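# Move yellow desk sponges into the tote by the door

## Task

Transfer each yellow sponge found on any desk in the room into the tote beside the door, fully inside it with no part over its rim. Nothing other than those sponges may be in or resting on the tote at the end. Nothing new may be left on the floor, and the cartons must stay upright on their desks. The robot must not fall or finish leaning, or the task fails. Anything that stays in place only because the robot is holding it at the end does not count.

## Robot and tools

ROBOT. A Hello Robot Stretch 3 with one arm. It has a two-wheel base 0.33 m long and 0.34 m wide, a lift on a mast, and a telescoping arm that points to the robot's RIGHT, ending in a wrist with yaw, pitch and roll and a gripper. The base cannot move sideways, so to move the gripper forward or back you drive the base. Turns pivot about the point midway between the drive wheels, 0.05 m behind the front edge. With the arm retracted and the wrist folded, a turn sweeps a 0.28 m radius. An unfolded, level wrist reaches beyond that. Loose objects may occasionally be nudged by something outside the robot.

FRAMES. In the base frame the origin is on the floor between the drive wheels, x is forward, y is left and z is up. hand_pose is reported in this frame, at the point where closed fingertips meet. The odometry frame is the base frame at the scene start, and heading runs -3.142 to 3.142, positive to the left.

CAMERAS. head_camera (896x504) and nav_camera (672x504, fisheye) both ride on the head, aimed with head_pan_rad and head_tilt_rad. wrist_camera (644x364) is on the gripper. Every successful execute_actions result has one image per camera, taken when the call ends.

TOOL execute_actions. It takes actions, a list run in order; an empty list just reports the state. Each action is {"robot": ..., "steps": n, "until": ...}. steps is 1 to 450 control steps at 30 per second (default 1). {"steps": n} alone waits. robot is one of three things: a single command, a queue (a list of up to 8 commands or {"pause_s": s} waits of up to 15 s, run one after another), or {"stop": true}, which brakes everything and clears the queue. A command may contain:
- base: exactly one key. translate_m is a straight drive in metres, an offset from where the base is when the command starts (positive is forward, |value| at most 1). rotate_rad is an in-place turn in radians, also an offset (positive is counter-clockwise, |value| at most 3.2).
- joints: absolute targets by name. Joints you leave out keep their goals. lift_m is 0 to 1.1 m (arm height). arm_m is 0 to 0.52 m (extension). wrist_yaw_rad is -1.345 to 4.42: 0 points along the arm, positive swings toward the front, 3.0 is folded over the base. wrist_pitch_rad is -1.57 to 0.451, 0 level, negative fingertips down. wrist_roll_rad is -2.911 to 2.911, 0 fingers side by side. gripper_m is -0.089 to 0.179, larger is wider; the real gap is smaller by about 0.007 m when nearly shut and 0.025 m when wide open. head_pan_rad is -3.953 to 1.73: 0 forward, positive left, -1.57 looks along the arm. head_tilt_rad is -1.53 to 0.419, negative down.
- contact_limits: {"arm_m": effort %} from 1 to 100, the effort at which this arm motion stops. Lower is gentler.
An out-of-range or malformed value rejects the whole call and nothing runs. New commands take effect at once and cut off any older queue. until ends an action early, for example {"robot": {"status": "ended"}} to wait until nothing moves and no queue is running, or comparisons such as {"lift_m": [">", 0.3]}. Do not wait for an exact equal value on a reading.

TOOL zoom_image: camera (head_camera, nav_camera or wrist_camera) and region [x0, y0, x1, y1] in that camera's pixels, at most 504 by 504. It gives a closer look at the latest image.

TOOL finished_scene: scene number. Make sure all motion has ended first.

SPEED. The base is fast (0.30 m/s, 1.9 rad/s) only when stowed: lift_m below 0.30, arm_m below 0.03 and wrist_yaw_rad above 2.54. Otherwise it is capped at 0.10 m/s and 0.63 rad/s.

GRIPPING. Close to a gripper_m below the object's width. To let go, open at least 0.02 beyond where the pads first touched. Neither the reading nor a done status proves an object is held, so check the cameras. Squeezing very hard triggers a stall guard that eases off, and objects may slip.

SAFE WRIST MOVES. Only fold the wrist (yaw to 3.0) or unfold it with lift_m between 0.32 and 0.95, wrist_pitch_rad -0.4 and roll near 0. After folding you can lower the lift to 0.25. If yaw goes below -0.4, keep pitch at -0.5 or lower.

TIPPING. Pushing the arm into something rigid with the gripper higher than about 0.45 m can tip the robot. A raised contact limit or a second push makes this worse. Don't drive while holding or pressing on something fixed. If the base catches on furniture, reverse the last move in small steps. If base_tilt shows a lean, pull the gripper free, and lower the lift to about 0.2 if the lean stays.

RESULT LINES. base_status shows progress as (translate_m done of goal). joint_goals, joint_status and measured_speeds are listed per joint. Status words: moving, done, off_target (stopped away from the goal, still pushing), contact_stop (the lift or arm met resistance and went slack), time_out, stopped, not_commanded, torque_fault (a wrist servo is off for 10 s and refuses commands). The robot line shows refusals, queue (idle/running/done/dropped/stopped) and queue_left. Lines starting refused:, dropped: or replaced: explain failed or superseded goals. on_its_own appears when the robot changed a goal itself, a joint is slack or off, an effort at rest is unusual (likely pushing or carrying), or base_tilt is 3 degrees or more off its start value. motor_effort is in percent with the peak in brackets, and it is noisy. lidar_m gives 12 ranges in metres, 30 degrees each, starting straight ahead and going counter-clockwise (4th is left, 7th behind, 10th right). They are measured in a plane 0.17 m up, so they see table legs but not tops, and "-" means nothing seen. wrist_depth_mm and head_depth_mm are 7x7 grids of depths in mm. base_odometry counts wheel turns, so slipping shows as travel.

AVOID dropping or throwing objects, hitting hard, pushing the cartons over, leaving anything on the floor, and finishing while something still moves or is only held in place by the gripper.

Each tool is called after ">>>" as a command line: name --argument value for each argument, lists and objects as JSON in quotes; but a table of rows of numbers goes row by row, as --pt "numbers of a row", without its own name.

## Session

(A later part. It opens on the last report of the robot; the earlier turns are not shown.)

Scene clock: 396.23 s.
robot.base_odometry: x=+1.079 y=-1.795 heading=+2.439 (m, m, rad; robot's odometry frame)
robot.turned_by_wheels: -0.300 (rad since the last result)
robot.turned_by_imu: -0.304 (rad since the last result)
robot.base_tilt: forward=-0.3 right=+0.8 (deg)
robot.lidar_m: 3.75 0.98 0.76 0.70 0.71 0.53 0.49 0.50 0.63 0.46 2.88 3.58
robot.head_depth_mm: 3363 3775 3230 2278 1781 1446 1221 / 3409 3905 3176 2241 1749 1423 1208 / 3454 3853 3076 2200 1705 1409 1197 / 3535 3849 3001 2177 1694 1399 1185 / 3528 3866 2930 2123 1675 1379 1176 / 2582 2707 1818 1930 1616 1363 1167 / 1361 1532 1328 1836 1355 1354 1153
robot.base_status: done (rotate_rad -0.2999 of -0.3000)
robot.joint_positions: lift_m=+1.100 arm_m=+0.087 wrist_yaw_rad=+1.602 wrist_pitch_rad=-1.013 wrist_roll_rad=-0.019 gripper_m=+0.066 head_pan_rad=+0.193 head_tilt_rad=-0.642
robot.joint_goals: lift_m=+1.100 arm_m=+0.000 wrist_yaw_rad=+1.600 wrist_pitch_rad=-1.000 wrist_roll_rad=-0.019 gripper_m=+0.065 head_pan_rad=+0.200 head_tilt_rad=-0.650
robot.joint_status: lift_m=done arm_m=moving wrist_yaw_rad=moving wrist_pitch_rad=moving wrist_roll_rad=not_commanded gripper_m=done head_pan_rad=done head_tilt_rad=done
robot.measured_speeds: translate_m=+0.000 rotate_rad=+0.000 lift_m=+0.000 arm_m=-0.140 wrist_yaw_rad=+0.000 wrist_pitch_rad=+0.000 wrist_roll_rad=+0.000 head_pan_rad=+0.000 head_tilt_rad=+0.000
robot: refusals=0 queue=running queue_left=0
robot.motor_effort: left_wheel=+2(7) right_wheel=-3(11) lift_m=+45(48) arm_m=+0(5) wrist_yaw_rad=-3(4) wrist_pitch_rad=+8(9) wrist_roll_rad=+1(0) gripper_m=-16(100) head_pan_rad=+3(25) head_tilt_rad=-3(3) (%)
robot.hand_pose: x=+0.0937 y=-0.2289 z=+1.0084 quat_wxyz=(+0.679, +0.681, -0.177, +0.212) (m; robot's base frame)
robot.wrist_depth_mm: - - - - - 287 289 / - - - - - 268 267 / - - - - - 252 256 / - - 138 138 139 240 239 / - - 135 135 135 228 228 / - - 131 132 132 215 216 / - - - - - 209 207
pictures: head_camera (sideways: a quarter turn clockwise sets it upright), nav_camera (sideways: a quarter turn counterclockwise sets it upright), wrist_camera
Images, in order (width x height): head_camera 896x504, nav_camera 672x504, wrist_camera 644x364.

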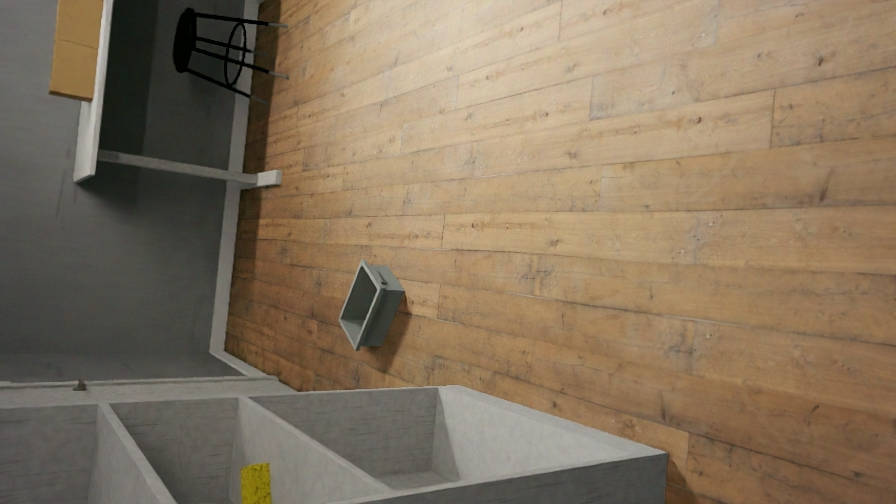

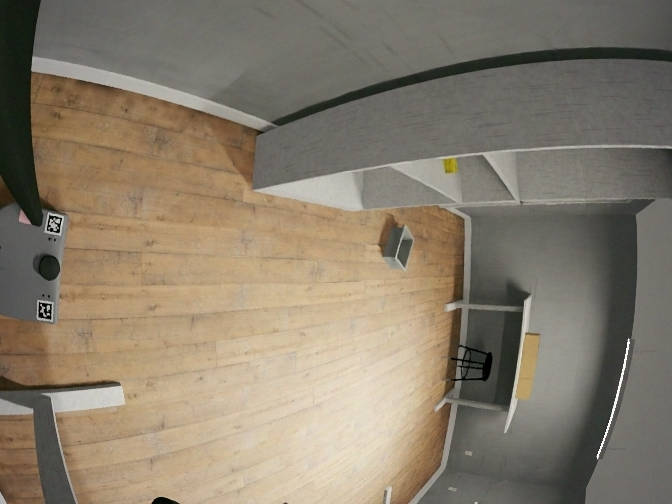

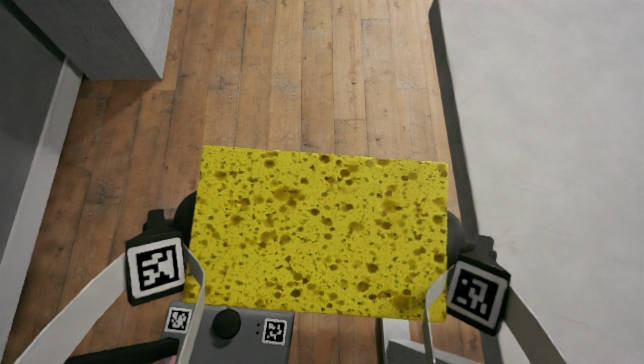

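>>> execute_actions --actions '[{"robot": {"base": {"translate_m": 1.0}, "joints": {"lift_m": 0.29, "head_pan_rad": 0.35, "head_tilt_rad": -0.85}}, "steps": 200, "until": {"robot": {"lift_m": ["<", 0.9]}}}, {"robot": {"joints": {"wrist_pitch_rad": -0.4}}, "steps": 100, "until": {"robot": {"wrist_pitch_rad": [">", -0.5]}}}, {"robot": {"joints": {"wrist_yaw_rad": 2.65}}, "steps": 450, "until": {"robot": {"status": "ended"}}}]'

Scene clock: 417.87 s.
robot.base_odometry: x=+0.316 y=-1.149 heading=+2.439 (m, m, rad; robot's odometry frame)
robot.turned_by_wheels: +0.000 (rad since the last result)
robot.turned_by_imu: +0.000 (rad since the last result)
robot.base_tilt: forward=-0.3 right=+0.8 (deg)
robot.lidar_m: 3.01 0.86 0.82 0.50 0.50 1.05 1.49 1.10 1.89 2.50 2.88 3.24
robot.head_depth_mm: 2622 2859 2246 1802 1510 1303 1143 / 2723 2853 2207 1776 1495 1284 1130 / 2799 2817 2153 1745 1471 1271 1118 / 2831 2761 2102 1694 1450 1255 1109 / 2553 2567 2081 1663 1440 1244 1098 / 1851 2044 2007 1676 1416 1226 1089 / 1472 1594 1756 1648 1330 1219 1078
robot.base_status: done (translate_m +1.0000 of +1.0000)
robot.joint_positions: lift_m=+0.290 arm_m=+0.000 wrist_yaw_rad=+2.648 wrist_pitch_rad=-0.422 wrist_roll_rad=-0.019 gripper_m=+0.066 head_pan_rad=+0.343 head_tilt_rad=-0.840
robot.joint_goals: lift_m=+0.290 arm_m=+0.000 wrist_yaw_rad=+2.650 wrist_pitch_rad=-0.400 wrist_roll_rad=-0.019 gripper_m=+0.065 head_pan_rad=+0.350 head_tilt_rad=-0.850
robot.joint_status: lift_m=done arm_m=done wrist_yaw_rad=done wrist_pitch_rad=done wrist_roll_rad=not_commanded gripper_m=done head_pan_rad=done head_tilt_rad=done
robot.measured_speeds: translate_m=+0.000 rotate_rad=+0.000 lift_m=+0.000 arm_m=+0.000 wrist_yaw_rad=+0.000 wrist_pitch_rad=+0.000 wrist_roll_rad=+0.000 head_pan_rad=+0.000 head_tilt_rad=+0.000
robot: refusals=0 queue=done queue_left=0
robot.motor_effort: left_wheel=+2(10) right_wheel=-3(10) lift_m=+36(46) arm_m=-3(2) wrist_yaw_rad=+3(3) wrist_pitch_rad=+13(14) wrist_roll_rad=+1(1) gripper_m=-16(17) head_pan_rad=+2(10) head_tilt_rad=-4(15) (%)
robot.hand_pose: x=+0.0849 y=+0.0518 z=+0.3019 quat_wxyz=(+0.313, +0.700, -0.022, +0.641) (m; robot's base frame)
robot.wrist_depth_mm: 625 684 798 928 859 - - / 661 749 820 937 904 - - / 610 660 681 759 914 985 937 / 543 582 138 139 138 757 806 / 567 587 134 135 136 634 649 / - - 131 132 132 545 541 / - - 444 450 439 446 474
pictures: head_camera (sideways: a quarter turn clockwise sets it upright), nav_camera (sideways: a quarter turn counterclockwise sets it upright), wrist_camera
Images, in order (width x height): head_camera 896x504, nav_camera 672x504, wrist_camera 644x364.

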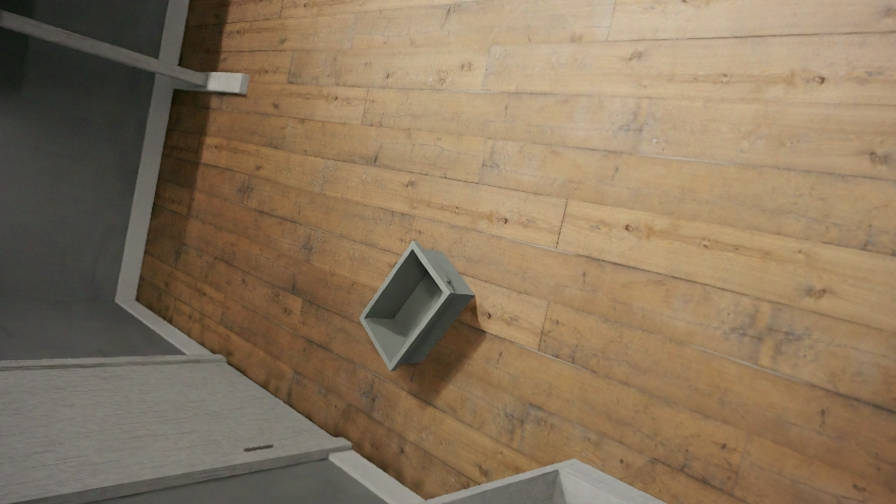

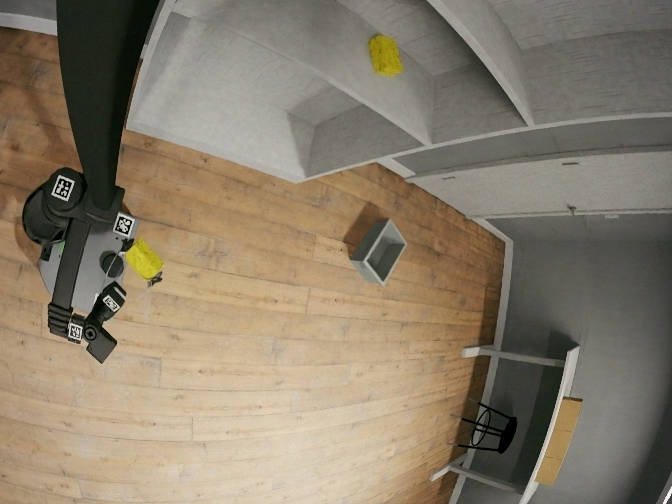

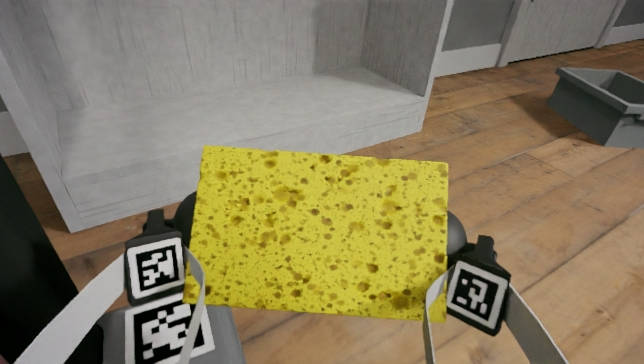

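>>> zoom_image --camera "head_camera" --region '[340, 225, 500, 385]'

Region (340, 225, 500, 385) of head_camera's 896x504 image, scaled by 3.150, with more detail than that image has.

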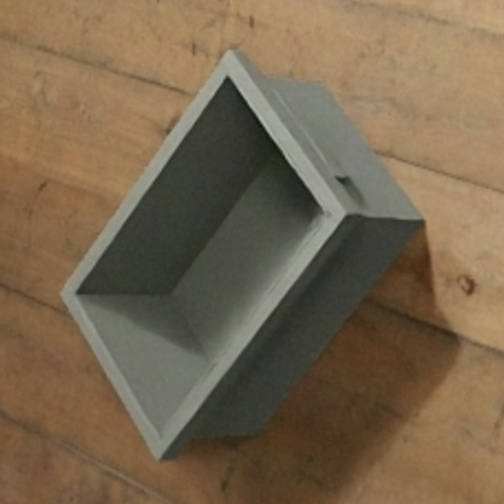

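>>> zoom_image --camera "wrist_camera" --region '[524, 50, 644, 160]'

Region (524, 50, 644, 160) of wrist_camera's 644x364 image, scaled by 4.200; it fills the top 462 rows of this view, and the rest is white.

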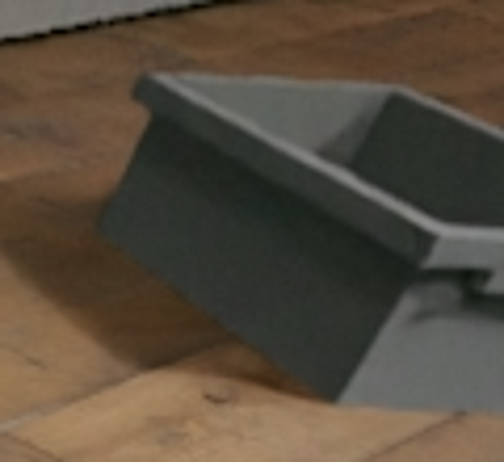

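>>> execute_actions --actions '[{"robot": [{"base": {"translate_m": 0.8}, "joints": {"head_pan_rad": -1.45, "head_tilt_rad": -1.0}}, {"base": {"rotate_rad": 2.36}}], "steps": 450, "until": {"robot": {"rotate_rad": [">", 2.25]}}}, {"robot": {"joints": {"lift_m": 0.36, "arm_m": 0.459}}, "steps": 150, "until": {"robot": {"lift_m": [">", 0.325]}}}, {"robot": {"joints": {"wrist_yaw_rad": 1.9, "wrist_pitch_rad": -1.2}}, "steps": 300, "until": {"robot": {"status": "ended"}}}]'

Scene clock: 542.23 s.
robot.base_odometry: x=-0.295 y=-0.632 heading=-1.484 (m, m, rad; robot's odometry frame)
robot.turned_by_wheels: +2.360 (rad since the last result)
robot.turned_by_imu: +2.375 (rad since the last result)
robot.base_tilt: forward=-0.3 right=+0.8 (deg)
robot.lidar_m: 0.93 1.04 1.85 2.36 2.44 2.46 3.11 2.50 2.06 1.10 0.92 0.60
robot.head_depth_mm: 1809 2147 1858 1591 1392 1236 1116 / 1521 1975 1826 1570 1370 1227 1104 / 1325 1648 1800 1539 1357 1217 - / 1180 1426 1688 1521 1311 1196 - / 1060 1264 1538 1507 1306 1182 - / 970 1145 1377 1482 1318 1177 1066 / 907 1042 1224 1412 1300 1166 1055
robot.base_status: done (rotate_rad +2.3599 of +2.3600)
robot.joint_positions: lift_m=+0.360 arm_m=+0.459 wrist_yaw_rad=+1.902 wrist_pitch_rad=-1.202 wrist_roll_rad=-0.019 gripper_m=+0.066 head_pan_rad=-1.443 head_tilt_rad=-0.988
robot.joint_goals: lift_m=+0.360 arm_m=+0.459 wrist_yaw_rad=+1.900 wrist_pitch_rad=-1.200 wrist_roll_rad=-0.019 gripper_m=+0.065 head_pan_rad=-1.450 head_tilt_rad=-1.000
robot.joint_status: lift_m=done arm_m=done wrist_yaw_rad=done wrist_pitch_rad=done wrist_roll_rad=not_commanded gripper_m=done head_pan_rad=done head_tilt_rad=done
robot.measured_speeds: translate_m=+0.000 rotate_rad=+0.000 lift_m=+0.000 arm_m=+0.000 wrist_yaw_rad=+0.000 wrist_pitch_rad=+0.000 wrist_roll_rad=+0.000 head_pan_rad=+0.000 head_tilt_rad=+0.000
robot: refusals=0 queue=done queue_left=0
robot.motor_effort: left_wheel=-2(10) right_wheel=+3(13) lift_m=+45(45) arm_m=+4(2) wrist_yaw_rad=-2(5) wrist_pitch_rad=+1(13) wrist_roll_rad=+1(1) gripper_m=-17(17) head_pan_rad=-2(26) head_tilt_rad=-5(16) (%)
robot.hand_pose: x=+0.0448 y=-0.5812 z=+0.2508 quat_wxyz=(+0.665, +0.704, -0.007, +0.249) (m; robot's base frame)
robot.wrist_depth_mm: 455 457 469 462 458 463 467 / 447 447 448 444 446 448 447 / 434 438 433 429 434 438 439 / 421 413 139 138 139 424 429 / 411 407 135 135 135 409 415 / 401 330 132 132 132 405 402 / 397 330 380 388 357 317 399
pictures: head_camera (sideways: a quarter turn clockwise sets it upright), nav_camera (sideways: a quarter turn counterclockwise sets it upright), wrist_camera
Images, in order (width x height): head_camera 896x504, nav_camera 672x504, wrist_camera 644x364.

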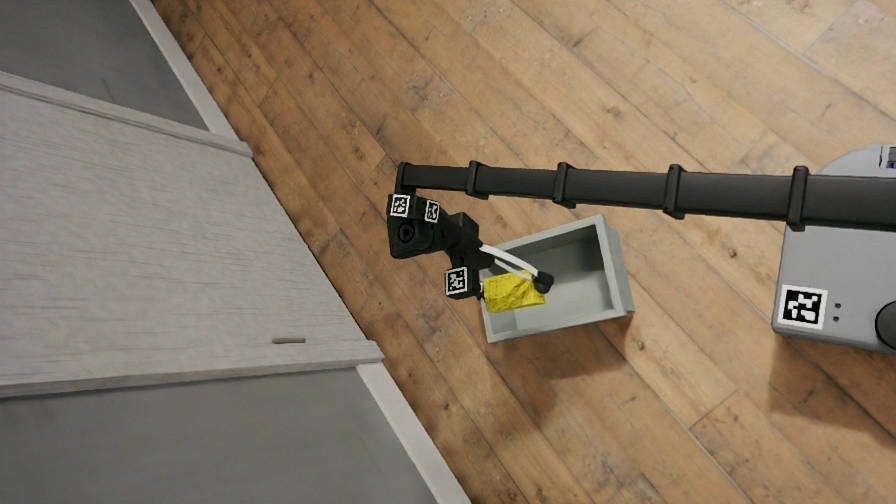

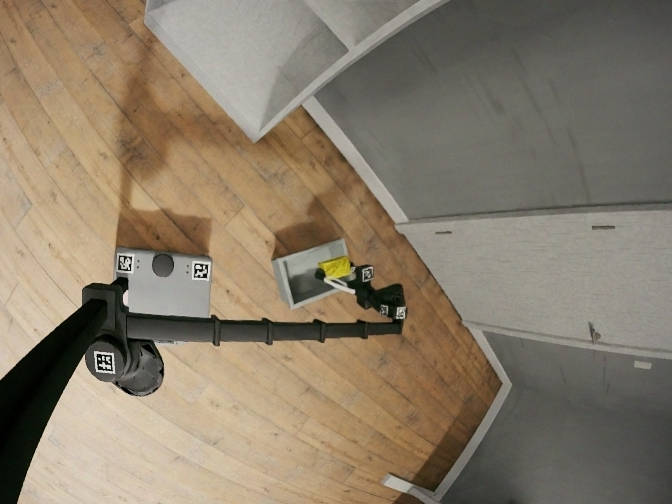

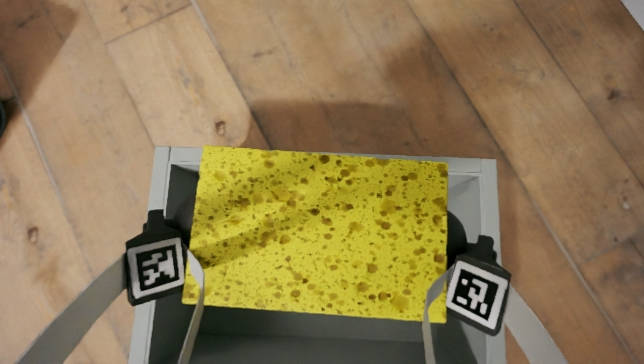

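>>> execute_actions --actions '[{"robot": [{"base": {"translate_m": 0.011}, "joints": {"lift_m": 0.142, "wrist_yaw_rad": 1.935, "arm_m": 0.456}}, {"joints": {"gripper_m": 0.135}}, {"joints": {"lift_m": 0.34}}], "steps": 450, "until": {"robot": {"queue_left": ["=", 0], "lift_m": [">", 0.265]}}}, {"robot": {"joints": {"arm_m": 0.0, "gripper_m": 0.04}}, "steps": 200, "until": {"robot": {"arm_m": ["<", 0.3]}}}, {"robot": {"joints": {"wrist_pitch_rad": -0.4}}, "steps": 100, "until": {"robot": {"wrist_pitch_rad": [">", -0.5]}}}, {"robot": {"joints": {"wrist_yaw_rad": 2.65}}, "steps": 100, "until": {"robot": {"wrist_yaw_rad": [">", 2.55]}}}, {"robot": {"joints": {"lift_m": 0.29}}, "steps": 200, "until": {"robot": {"status": "ended"}}}]'

Scene clock: 655.10 s.
robot.base_odometry: x=-0.294 y=-0.643 heading=-1.484 (m, m, rad; robot's odometry frame)
robot.turned_by_wheels: +0.000 (rad since the last result)
robot.turned_by_imu: -0.002 (rad since the last result)
robot.base_tilt: forward=-0.3 right=+0.9 (deg)
robot.lidar_m: 0.92 1.04 1.85 2.37 2.46 2.47 3.14 2.07 2.07 1.10 0.91 0.59
robot.head_depth_mm: 1789 2158 1845 1597 1393 1242 1116 / 1503 1972 1827 1565 1382 1226 1102 / 1319 1632 1794 1552 1364 1213 1130 / 1167 1416 1698 1529 1311 1216 - / 1053 1245 1525 1511 1308 1208 - / 964 1137 1363 1488 1313 1176 1065 / 899 1030 1209 1414 1296 1168 1060
robot.base_status: done (translate_m +0.0110 of +0.0110)
robot.joint_positions: lift_m=+0.290 arm_m=+0.000 wrist_yaw_rad=+2.647 wrist_pitch_rad=-0.421 wrist_roll_rad=-0.019 gripper_m=+0.040 head_pan_rad=-1.443 head_tilt_rad=-0.988
robot.joint_goals: lift_m=+0.290 arm_m=+0.000 wrist_yaw_rad=+2.650 wrist_pitch_rad=-0.400 wrist_roll_rad=-0.019 gripper_m=+0.040 head_pan_rad=-1.450 head_tilt_rad=-1.000
robot.joint_status: lift_m=done arm_m=done wrist_yaw_rad=done wrist_pitch_rad=done wrist_roll_rad=not_commanded gripper_m=done head_pan_rad=done head_tilt_rad=done
robot.measured_speeds: translate_m=+0.000 rotate_rad=+0.000 lift_m=+0.000 arm_m=+0.000 wrist_yaw_rad=+0.000 wrist_pitch_rad=+0.000 wrist_roll_rad=+0.000 head_pan_rad=+0.000 head_tilt_rad=+0.000
robot: refusals=0 queue=done queue_left=0
robot.motor_effort: left_wheel=-1(3) right_wheel=+3(9) lift_m=+35(47) arm_m=-3(5) wrist_yaw_rad=+3(4) wrist_pitch_rad=+13(14) wrist_roll_rad=+1(1) gripper_m=+0(90) head_pan_rad=-2(2) head_tilt_rad=-4(4) (%)
robot.hand_pose: x=+0.0850 y=+0.0519 z=+0.3022 quat_wxyz=(+0.313, +0.700, -0.023, +0.641) (m; robot's base frame)
robot.wrist_depth_mm: - - - - - - - / - - - - - - - / 857 857 919 914 974 973 925 / 682 688 695 742 749 759 767 / 558 565 596 608 629 635 652 / - 503 - 510 543 533 543 / - - 439 439 456 467 472
pictures: head_camera (sideways: a quarter turn clockwise sets it upright), nav_camera (sideways: a quarter turn counterclockwise sets it upright), wrist_camera
Images, in order (width x height): head_camera 896x504, nav_camera 672x504, wrist_camera 644x364.

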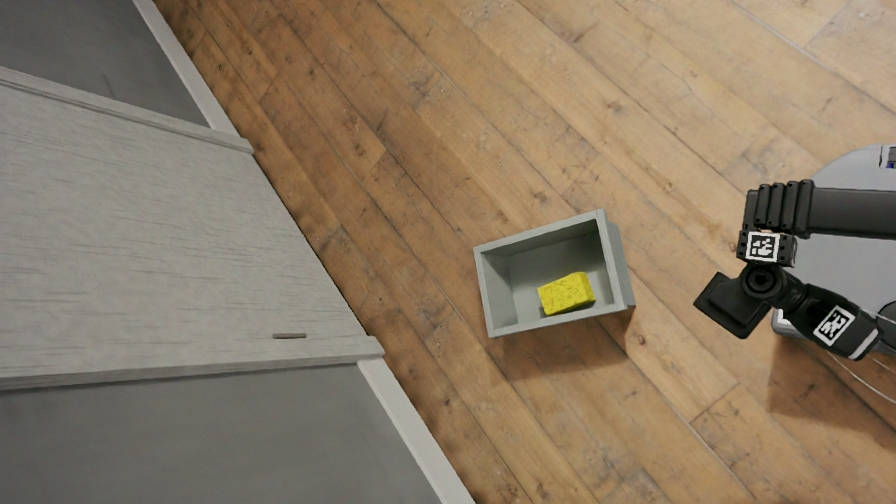

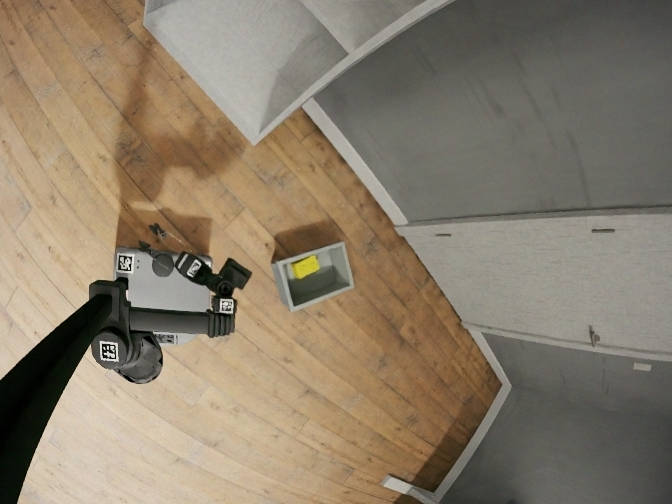

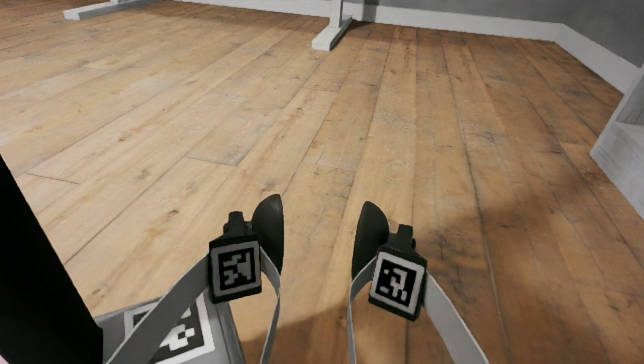

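>>> execute_actions --actions '[{"robot": {"base": {"translate_m": -1.0}, "joints": {"head_pan_rad": -3.05, "head_tilt_rad": -0.5}}, "steps": 300, "until": {"robot": {"translate_m": ["<", -0.85]}}}, {"robot": {"base": {"translate_m": -1.0}}, "steps": 300, "until": {"robot": {"status": "ended"}}}]'

Scene clock: 682.13 s.
robot.base_odometry: x=-0.454 y=+1.206 heading=-1.484 (m, m, rad; robot's odometry frame)
robot.turned_by_wheels: +0.000 (rad since the last result)
robot.turned_by_imu: -0.006 (rad since the last result)
robot.base_tilt: forward=-0.3 right=+0.9 (deg)
robot.lidar_m: 2.39 3.20 2.96 1.77 1.42 1.40 1.53 1.36 0.91 0.83 1.52 2.34
robot.head_depth_mm: 1233 1303 1383 1477 1595 1607 1310 / 1320 1400 1493 1610 1733 1579 1297 / 1425 1515 1629 1759 1849 1556 1279 / 1535 1643 1788 1961 1952 1544 1274 / 1526 1674 1836 2055 1942 1526 1261 / 1388 1517 1653 1809 1884 1514 1252 / 1277 1371 1493 1620 1746 1498 1235
robot.base_status: done (translate_m -1.0000 of -1.0000)
robot.joint_positions: lift_m=+0.290 arm_m=+0.000 wrist_yaw_rad=+2.648 wrist_pitch_rad=-0.420 wrist_roll_rad=-0.019 gripper_m=+0.040 head_pan_rad=-3.043 head_tilt_rad=-0.506
robot.joint_goals: lift_m=+0.290 arm_m=+0.000 wrist_yaw_rad=+2.650 wrist_pitch_rad=-0.400 wrist_roll_rad=-0.019 gripper_m=+0.040 head_pan_rad=-3.050 head_tilt_rad=-0.500
robot.joint_status: lift_m=done arm_m=done wrist_yaw_rad=done wrist_pitch_rad=done wrist_roll_rad=not_commanded gripper_m=done head_pan_rad=done head_tilt_rad=done
robot.measured_speeds: translate_m=+0.000 rotate_rad=+0.000 lift_m=+0.000 arm_m=+0.000 wrist_yaw_rad=+0.000 wrist_pitch_rad=+0.000 wrist_roll_rad=+0.000 head_pan_rad=+0.000 head_tilt_rad=+0.000
robot: refusals=0 queue=done queue_left=0
robot.motor_effort: left_wheel=-1(10) right_wheel=+2(8) lift_m=+36(36) arm_m=-3(3) wrist_yaw_rad=+2(2) wrist_pitch_rad=+12(13) wrist_roll_rad=+1(1) gripper_m=+0(0) head_pan_rad=-1(26) head_tilt_rad=+2(21) (%)
robot.hand_pose: x=+0.0850 y=+0.0520 z=+0.3023 quat_wxyz=(+0.313, +0.700, -0.023, +0.641) (m; robot's base frame)
robot.wrist_depth_mm: - - - - - - - / - - - - - - - / 835 877 881 930 976 - - / 684 699 727 742 753 758 799 / 568 575 595 605 626 641 646 / - 497 - 515 548 527 546 / - - 440 449 454 466 468
pictures: head_camera (sideways: a quarter turn clockwise sets it upright), nav_camera (sideways: a quarter turn counterclockwise sets it upright), wrist_camera
Images, in order (width x height): head_camera 896x504, nav_camera 672x504, wrist_camera 644x364.

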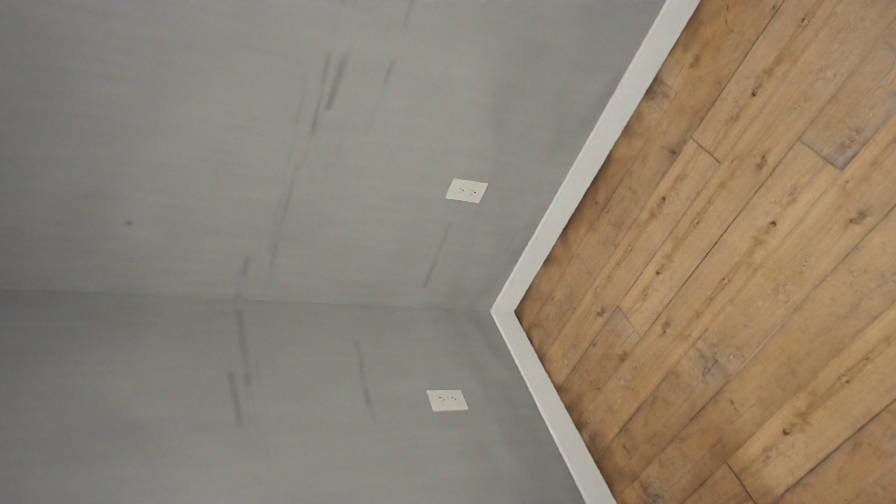

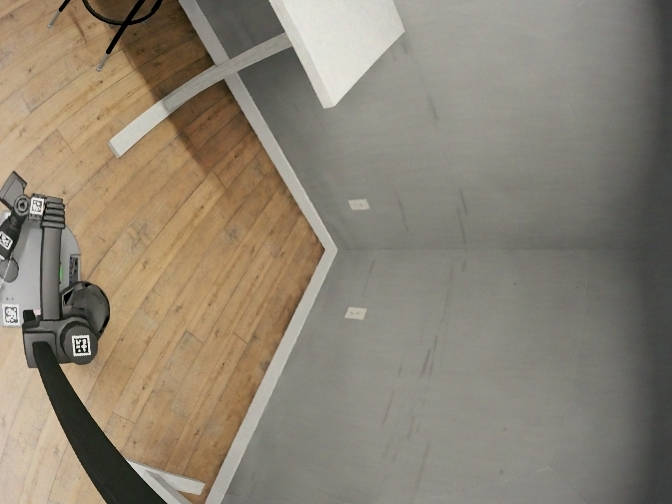

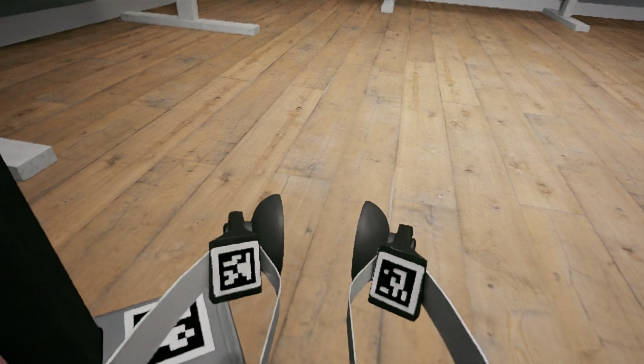

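>>> execute_actions --actions '[{"robot": {"base": {"rotate_rad": 0.03}, "joints": {"head_pan_rad": 0.9, "head_tilt_rad": -0.3}}, "steps": 100, "until": {"robot": {"base_status": ["!=", "moving"]}}}, {"robot": {"base": {"translate_m": -1.0}}, "steps": 300, "until": {"robot": {"translate_m": ["<", -0.5]}}}, {"robot": {"base": {"translate_m": -0.81}}, "steps": 300, "until": {"robot": {"status": "ended"}}}]'

Scene clock: 730.30 s.
robot.base_odometry: x=-0.606 y=+2.510 heading=-1.454 (m, m, rad; robot's odometry frame)
robot.turned_by_wheels: +0.030 (rad since the last result)
robot.turned_by_imu: +0.026 (rad since the last result)
robot.base_tilt: forward=-0.4 right=+0.8 (deg)
robot.lidar_m: 3.68 3.91 0.96 0.49 0.40 0.40 0.44 0.52 0.51 0.56 0.88 0.98
robot.head_depth_mm: 3195 3845 - - 2795 1961 1531 / 3512 3839 - 3536 2730 1942 1512 / 3618 3846 - 1359 2691 1929 1489 / 3607 3760 - 1343 2379 1802 1474 / 3535 3759 - 1448 2464 1797 1457 / 2133 2252 2139 1401 2375 1855 1442 / 1337 1378 1430 1353 1557 1615 1414
robot.base_status: done (translate_m -0.8100 of -0.8100)
robot.joint_positions: lift_m=+0.290 arm_m=+0.000 wrist_yaw_rad=+2.648 wrist_pitch_rad=-0.420 wrist_roll_rad=-0.019 gripper_m=+0.040 head_pan_rad=+0.893 head_tilt_rad=-0.309
robot.joint_goals: lift_m=+0.290 arm_m=+0.000 wrist_yaw_rad=+2.650 wrist_pitch_rad=-0.400 wrist_roll_rad=-0.019 gripper_m=+0.040 head_pan_rad=+0.900 head_tilt_rad=-0.300
robot.joint_status: lift_m=done arm_m=done wrist_yaw_rad=done wrist_pitch_rad=done wrist_roll_rad=not_commanded gripper_m=done head_pan_rad=done head_tilt_rad=done
robot.measured_speeds: translate_m=+0.000 rotate_rad=+0.000 lift_m=+0.000 arm_m=+0.000 wrist_yaw_rad=+0.000 wrist_pitch_rad=+0.000 wrist_roll_rad=+0.000 head_pan_rad=+0.000 head_tilt_rad=+0.000
robot: refusals=0 queue=done queue_left=0
robot.motor_effort: left_wheel=-1(9) right_wheel=+3(10) lift_m=+36(36) arm_m=-3(3) wrist_yaw_rad=+2(3) wrist_pitch_rad=+12(12) wrist_roll_rad=+0(1) gripper_m=+0(0) head_pan_rad=+2(26) head_tilt_rad=+3(16) (%)
robot.hand_pose: x=+0.0850 y=+0.0520 z=+0.3023 quat_wxyz=(+0.313, +0.700, -0.023, +0.641) (m; robot's base frame)
robot.wrist_depth_mm: 453 595 891 - - - - / 465 620 962 - - - - / 482 646 855 939 979 979 - / 500 652 700 717 758 776 804 / 524 571 589 603 627 638 635 / - 505 - 505 539 538 544 / - - 443 447 453 461 470
pictures: head_camera (sideways: a quarter turn clockwise sets it upright), nav_camera (sideways: a quarter turn counterclockwise sets it upright), wrist_camera
Images, in order (width x height): head_camera 896x504, nav_camera 672x504, wrist_camera 644x364.

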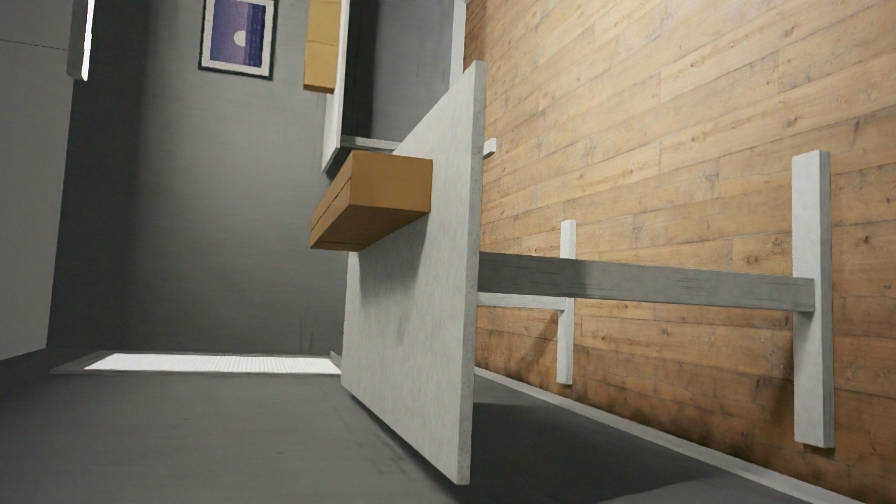

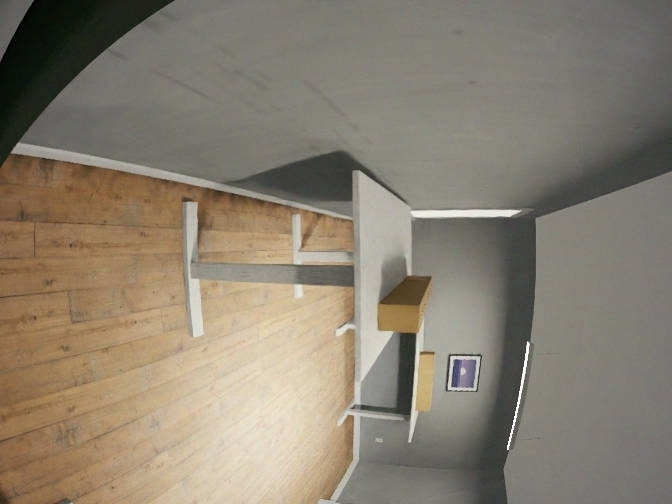

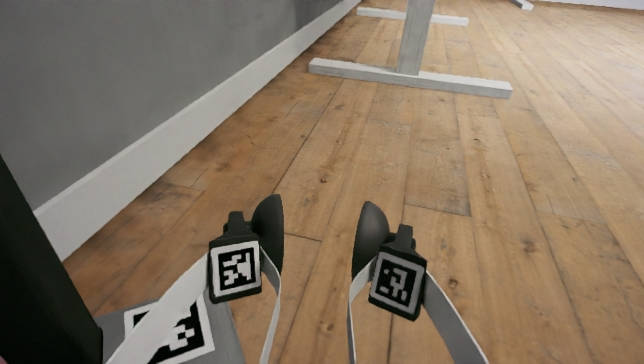

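>>> execute_actions --actions '[{"robot": {"joints": {"head_pan_rad": -0.66, "head_tilt_rad": -0.3}}, "steps": 100, "until": {"robot": {"status": "ended"}}}]'

Scene clock: 741.00 s.
robot.base_odometry: x=-0.606 y=+2.510 heading=-1.454 (m, m, rad; robot's odometry frame)
robot.turned_by_wheels: +0.000 (rad since the last result)
robot.turned_by_imu: -0.001 (rad since the last result)
robot.base_tilt: forward=-0.3 right=+0.8 (deg)
robot.lidar_m: 3.69 3.93 0.96 0.49 0.40 0.40 0.43 0.52 0.51 0.56 0.88 0.98
robot.head_depth_mm: 1420 1376 1324 1209 1172 1209 1177 / 2085 1956 1877 1294 1584 1648 1458 / 2859 3004 3154 1257 2221 1912 1498 / 2840 3038 3169 1216 1053 1121 1204 / 2868 3025 3120 1184 1694 1795 1465 / 2839 2974 3150 1148 2407 1857 1448 / 2814 2966 3123 3290 2369 1826 1439
robot.base_status: done (translate_m -0.8100 of -0.8100)
robot.joint_positions: lift_m=+0.290 arm_m=+0.000 wrist_yaw_rad=+2.648 wrist_pitch_rad=-0.420 wrist_roll_rad=-0.019 gripper_m=+0.040 head_pan_rad=-0.653 head_tilt_rad=-0.309
robot.joint_goals: lift_m=+0.290 arm_m=+0.000 wrist_yaw_rad=+2.650 wrist_pitch_rad=-0.400 wrist_roll_rad=-0.019 gripper_m=+0.040 head_pan_rad=-0.660 head_tilt_rad=-0.300
robot.joint_status: lift_m=done arm_m=done wrist_yaw_rad=done wrist_pitch_rad=done wrist_roll_rad=not_commanded gripper_m=done head_pan_rad=done head_tilt_rad=done
robot.measured_speeds: translate_m=+0.000 rotate_rad=+0.000 lift_m=+0.000 arm_m=+0.000 wrist_yaw_rad=+0.000 wrist_pitch_rad=+0.000 wrist_roll_rad=+0.000 head_pan_rad=+0.000 head_tilt_rad=+0.000
robot: refusals=0 queue=done queue_left=0
robot.motor_effort: left_wheel=-2(2) right_wheel=+3(3) lift_m=+36(35) arm_m=-3(3) wrist_yaw_rad=+2(2) wrist_pitch_rad=+12(12) wrist_roll_rad=+1(1) gripper_m=+0(0) head_pan_rad=-2(26) head_tilt_rad=+3(4) (%)
robot.hand_pose: x=+0.0850 y=+0.0520 z=+0.3023 quat_wxyz=(+0.313, +0.700, -0.023, +0.641) (m; robot's base frame)
robot.wrist_depth_mm: 457 594 900 - - - - / 464 611 953 - - - - / 488 649 868 907 934 962 - / 501 639 710 714 741 760 795 / 523 575 604 611 647 626 644 / - 508 - 510 537 537 538 / - - 444 445 450 459 468
pictures: head_camera (sideways: a quarter turn clockwise sets it upright), nav_camera (sideways: a quarter turn counterclockwise sets it upright), wrist_camera
Images, in order (width x height): head_camera 896x504, nav_camera 672x504, wrist_camera 644x364.

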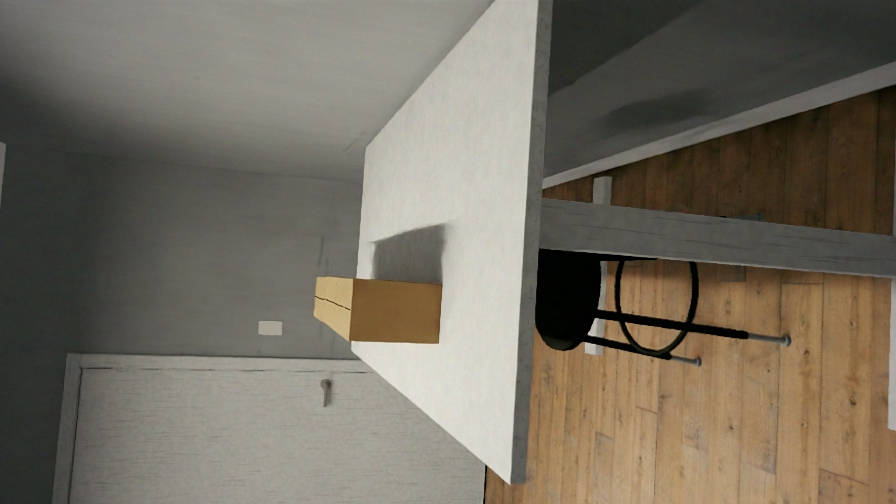

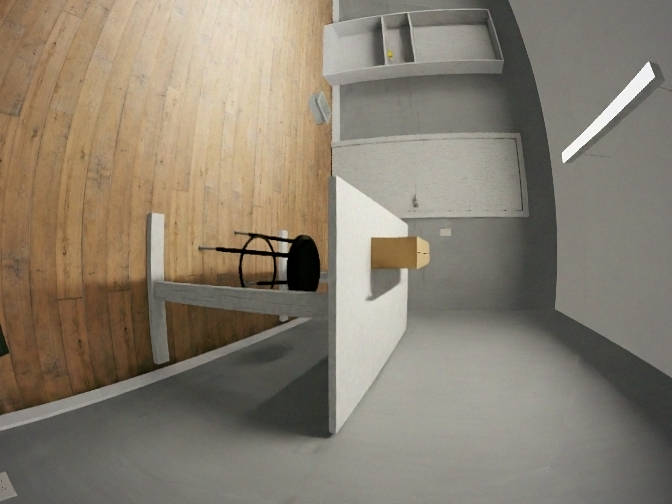

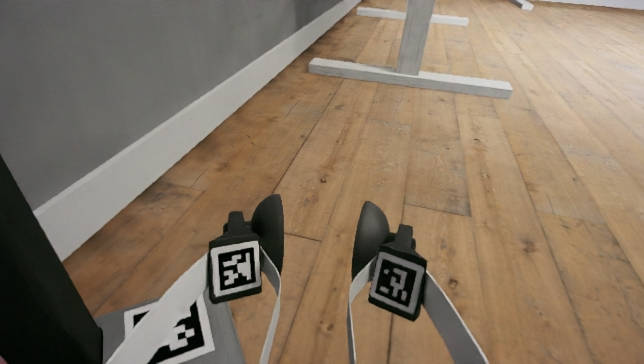

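>>> zoom_image --camera "head_camera" --region '[290, 130, 490, 380]'

Region (290, 130, 490, 380) of head_camera's 896x504 image, scaled by 2.016, with more detail than that image has; it fills the left 403 columns of this view, and the rest is white.

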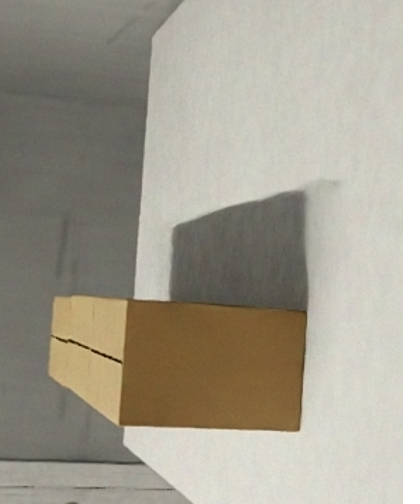

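>>> zoom_image --camera "nav_camera" --region '[270, 0, 430, 160]'

Region (270, 0, 430, 160) of nav_camera's 672x504 image, scaled by 3.150, with more detail than that image has.

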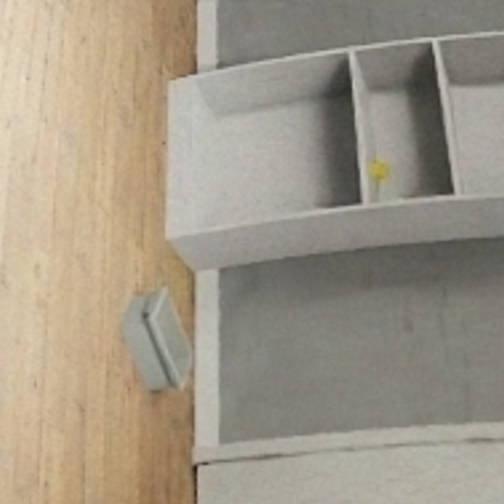

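I checked all three desks, including behind the cartons. The only sponge on a desk is now in the tote, and the one on the shelf stays because it isn't on a desk. I'm finishing scene 2.

>>> finished_scene --scene 2

The scene is finished: the task was done.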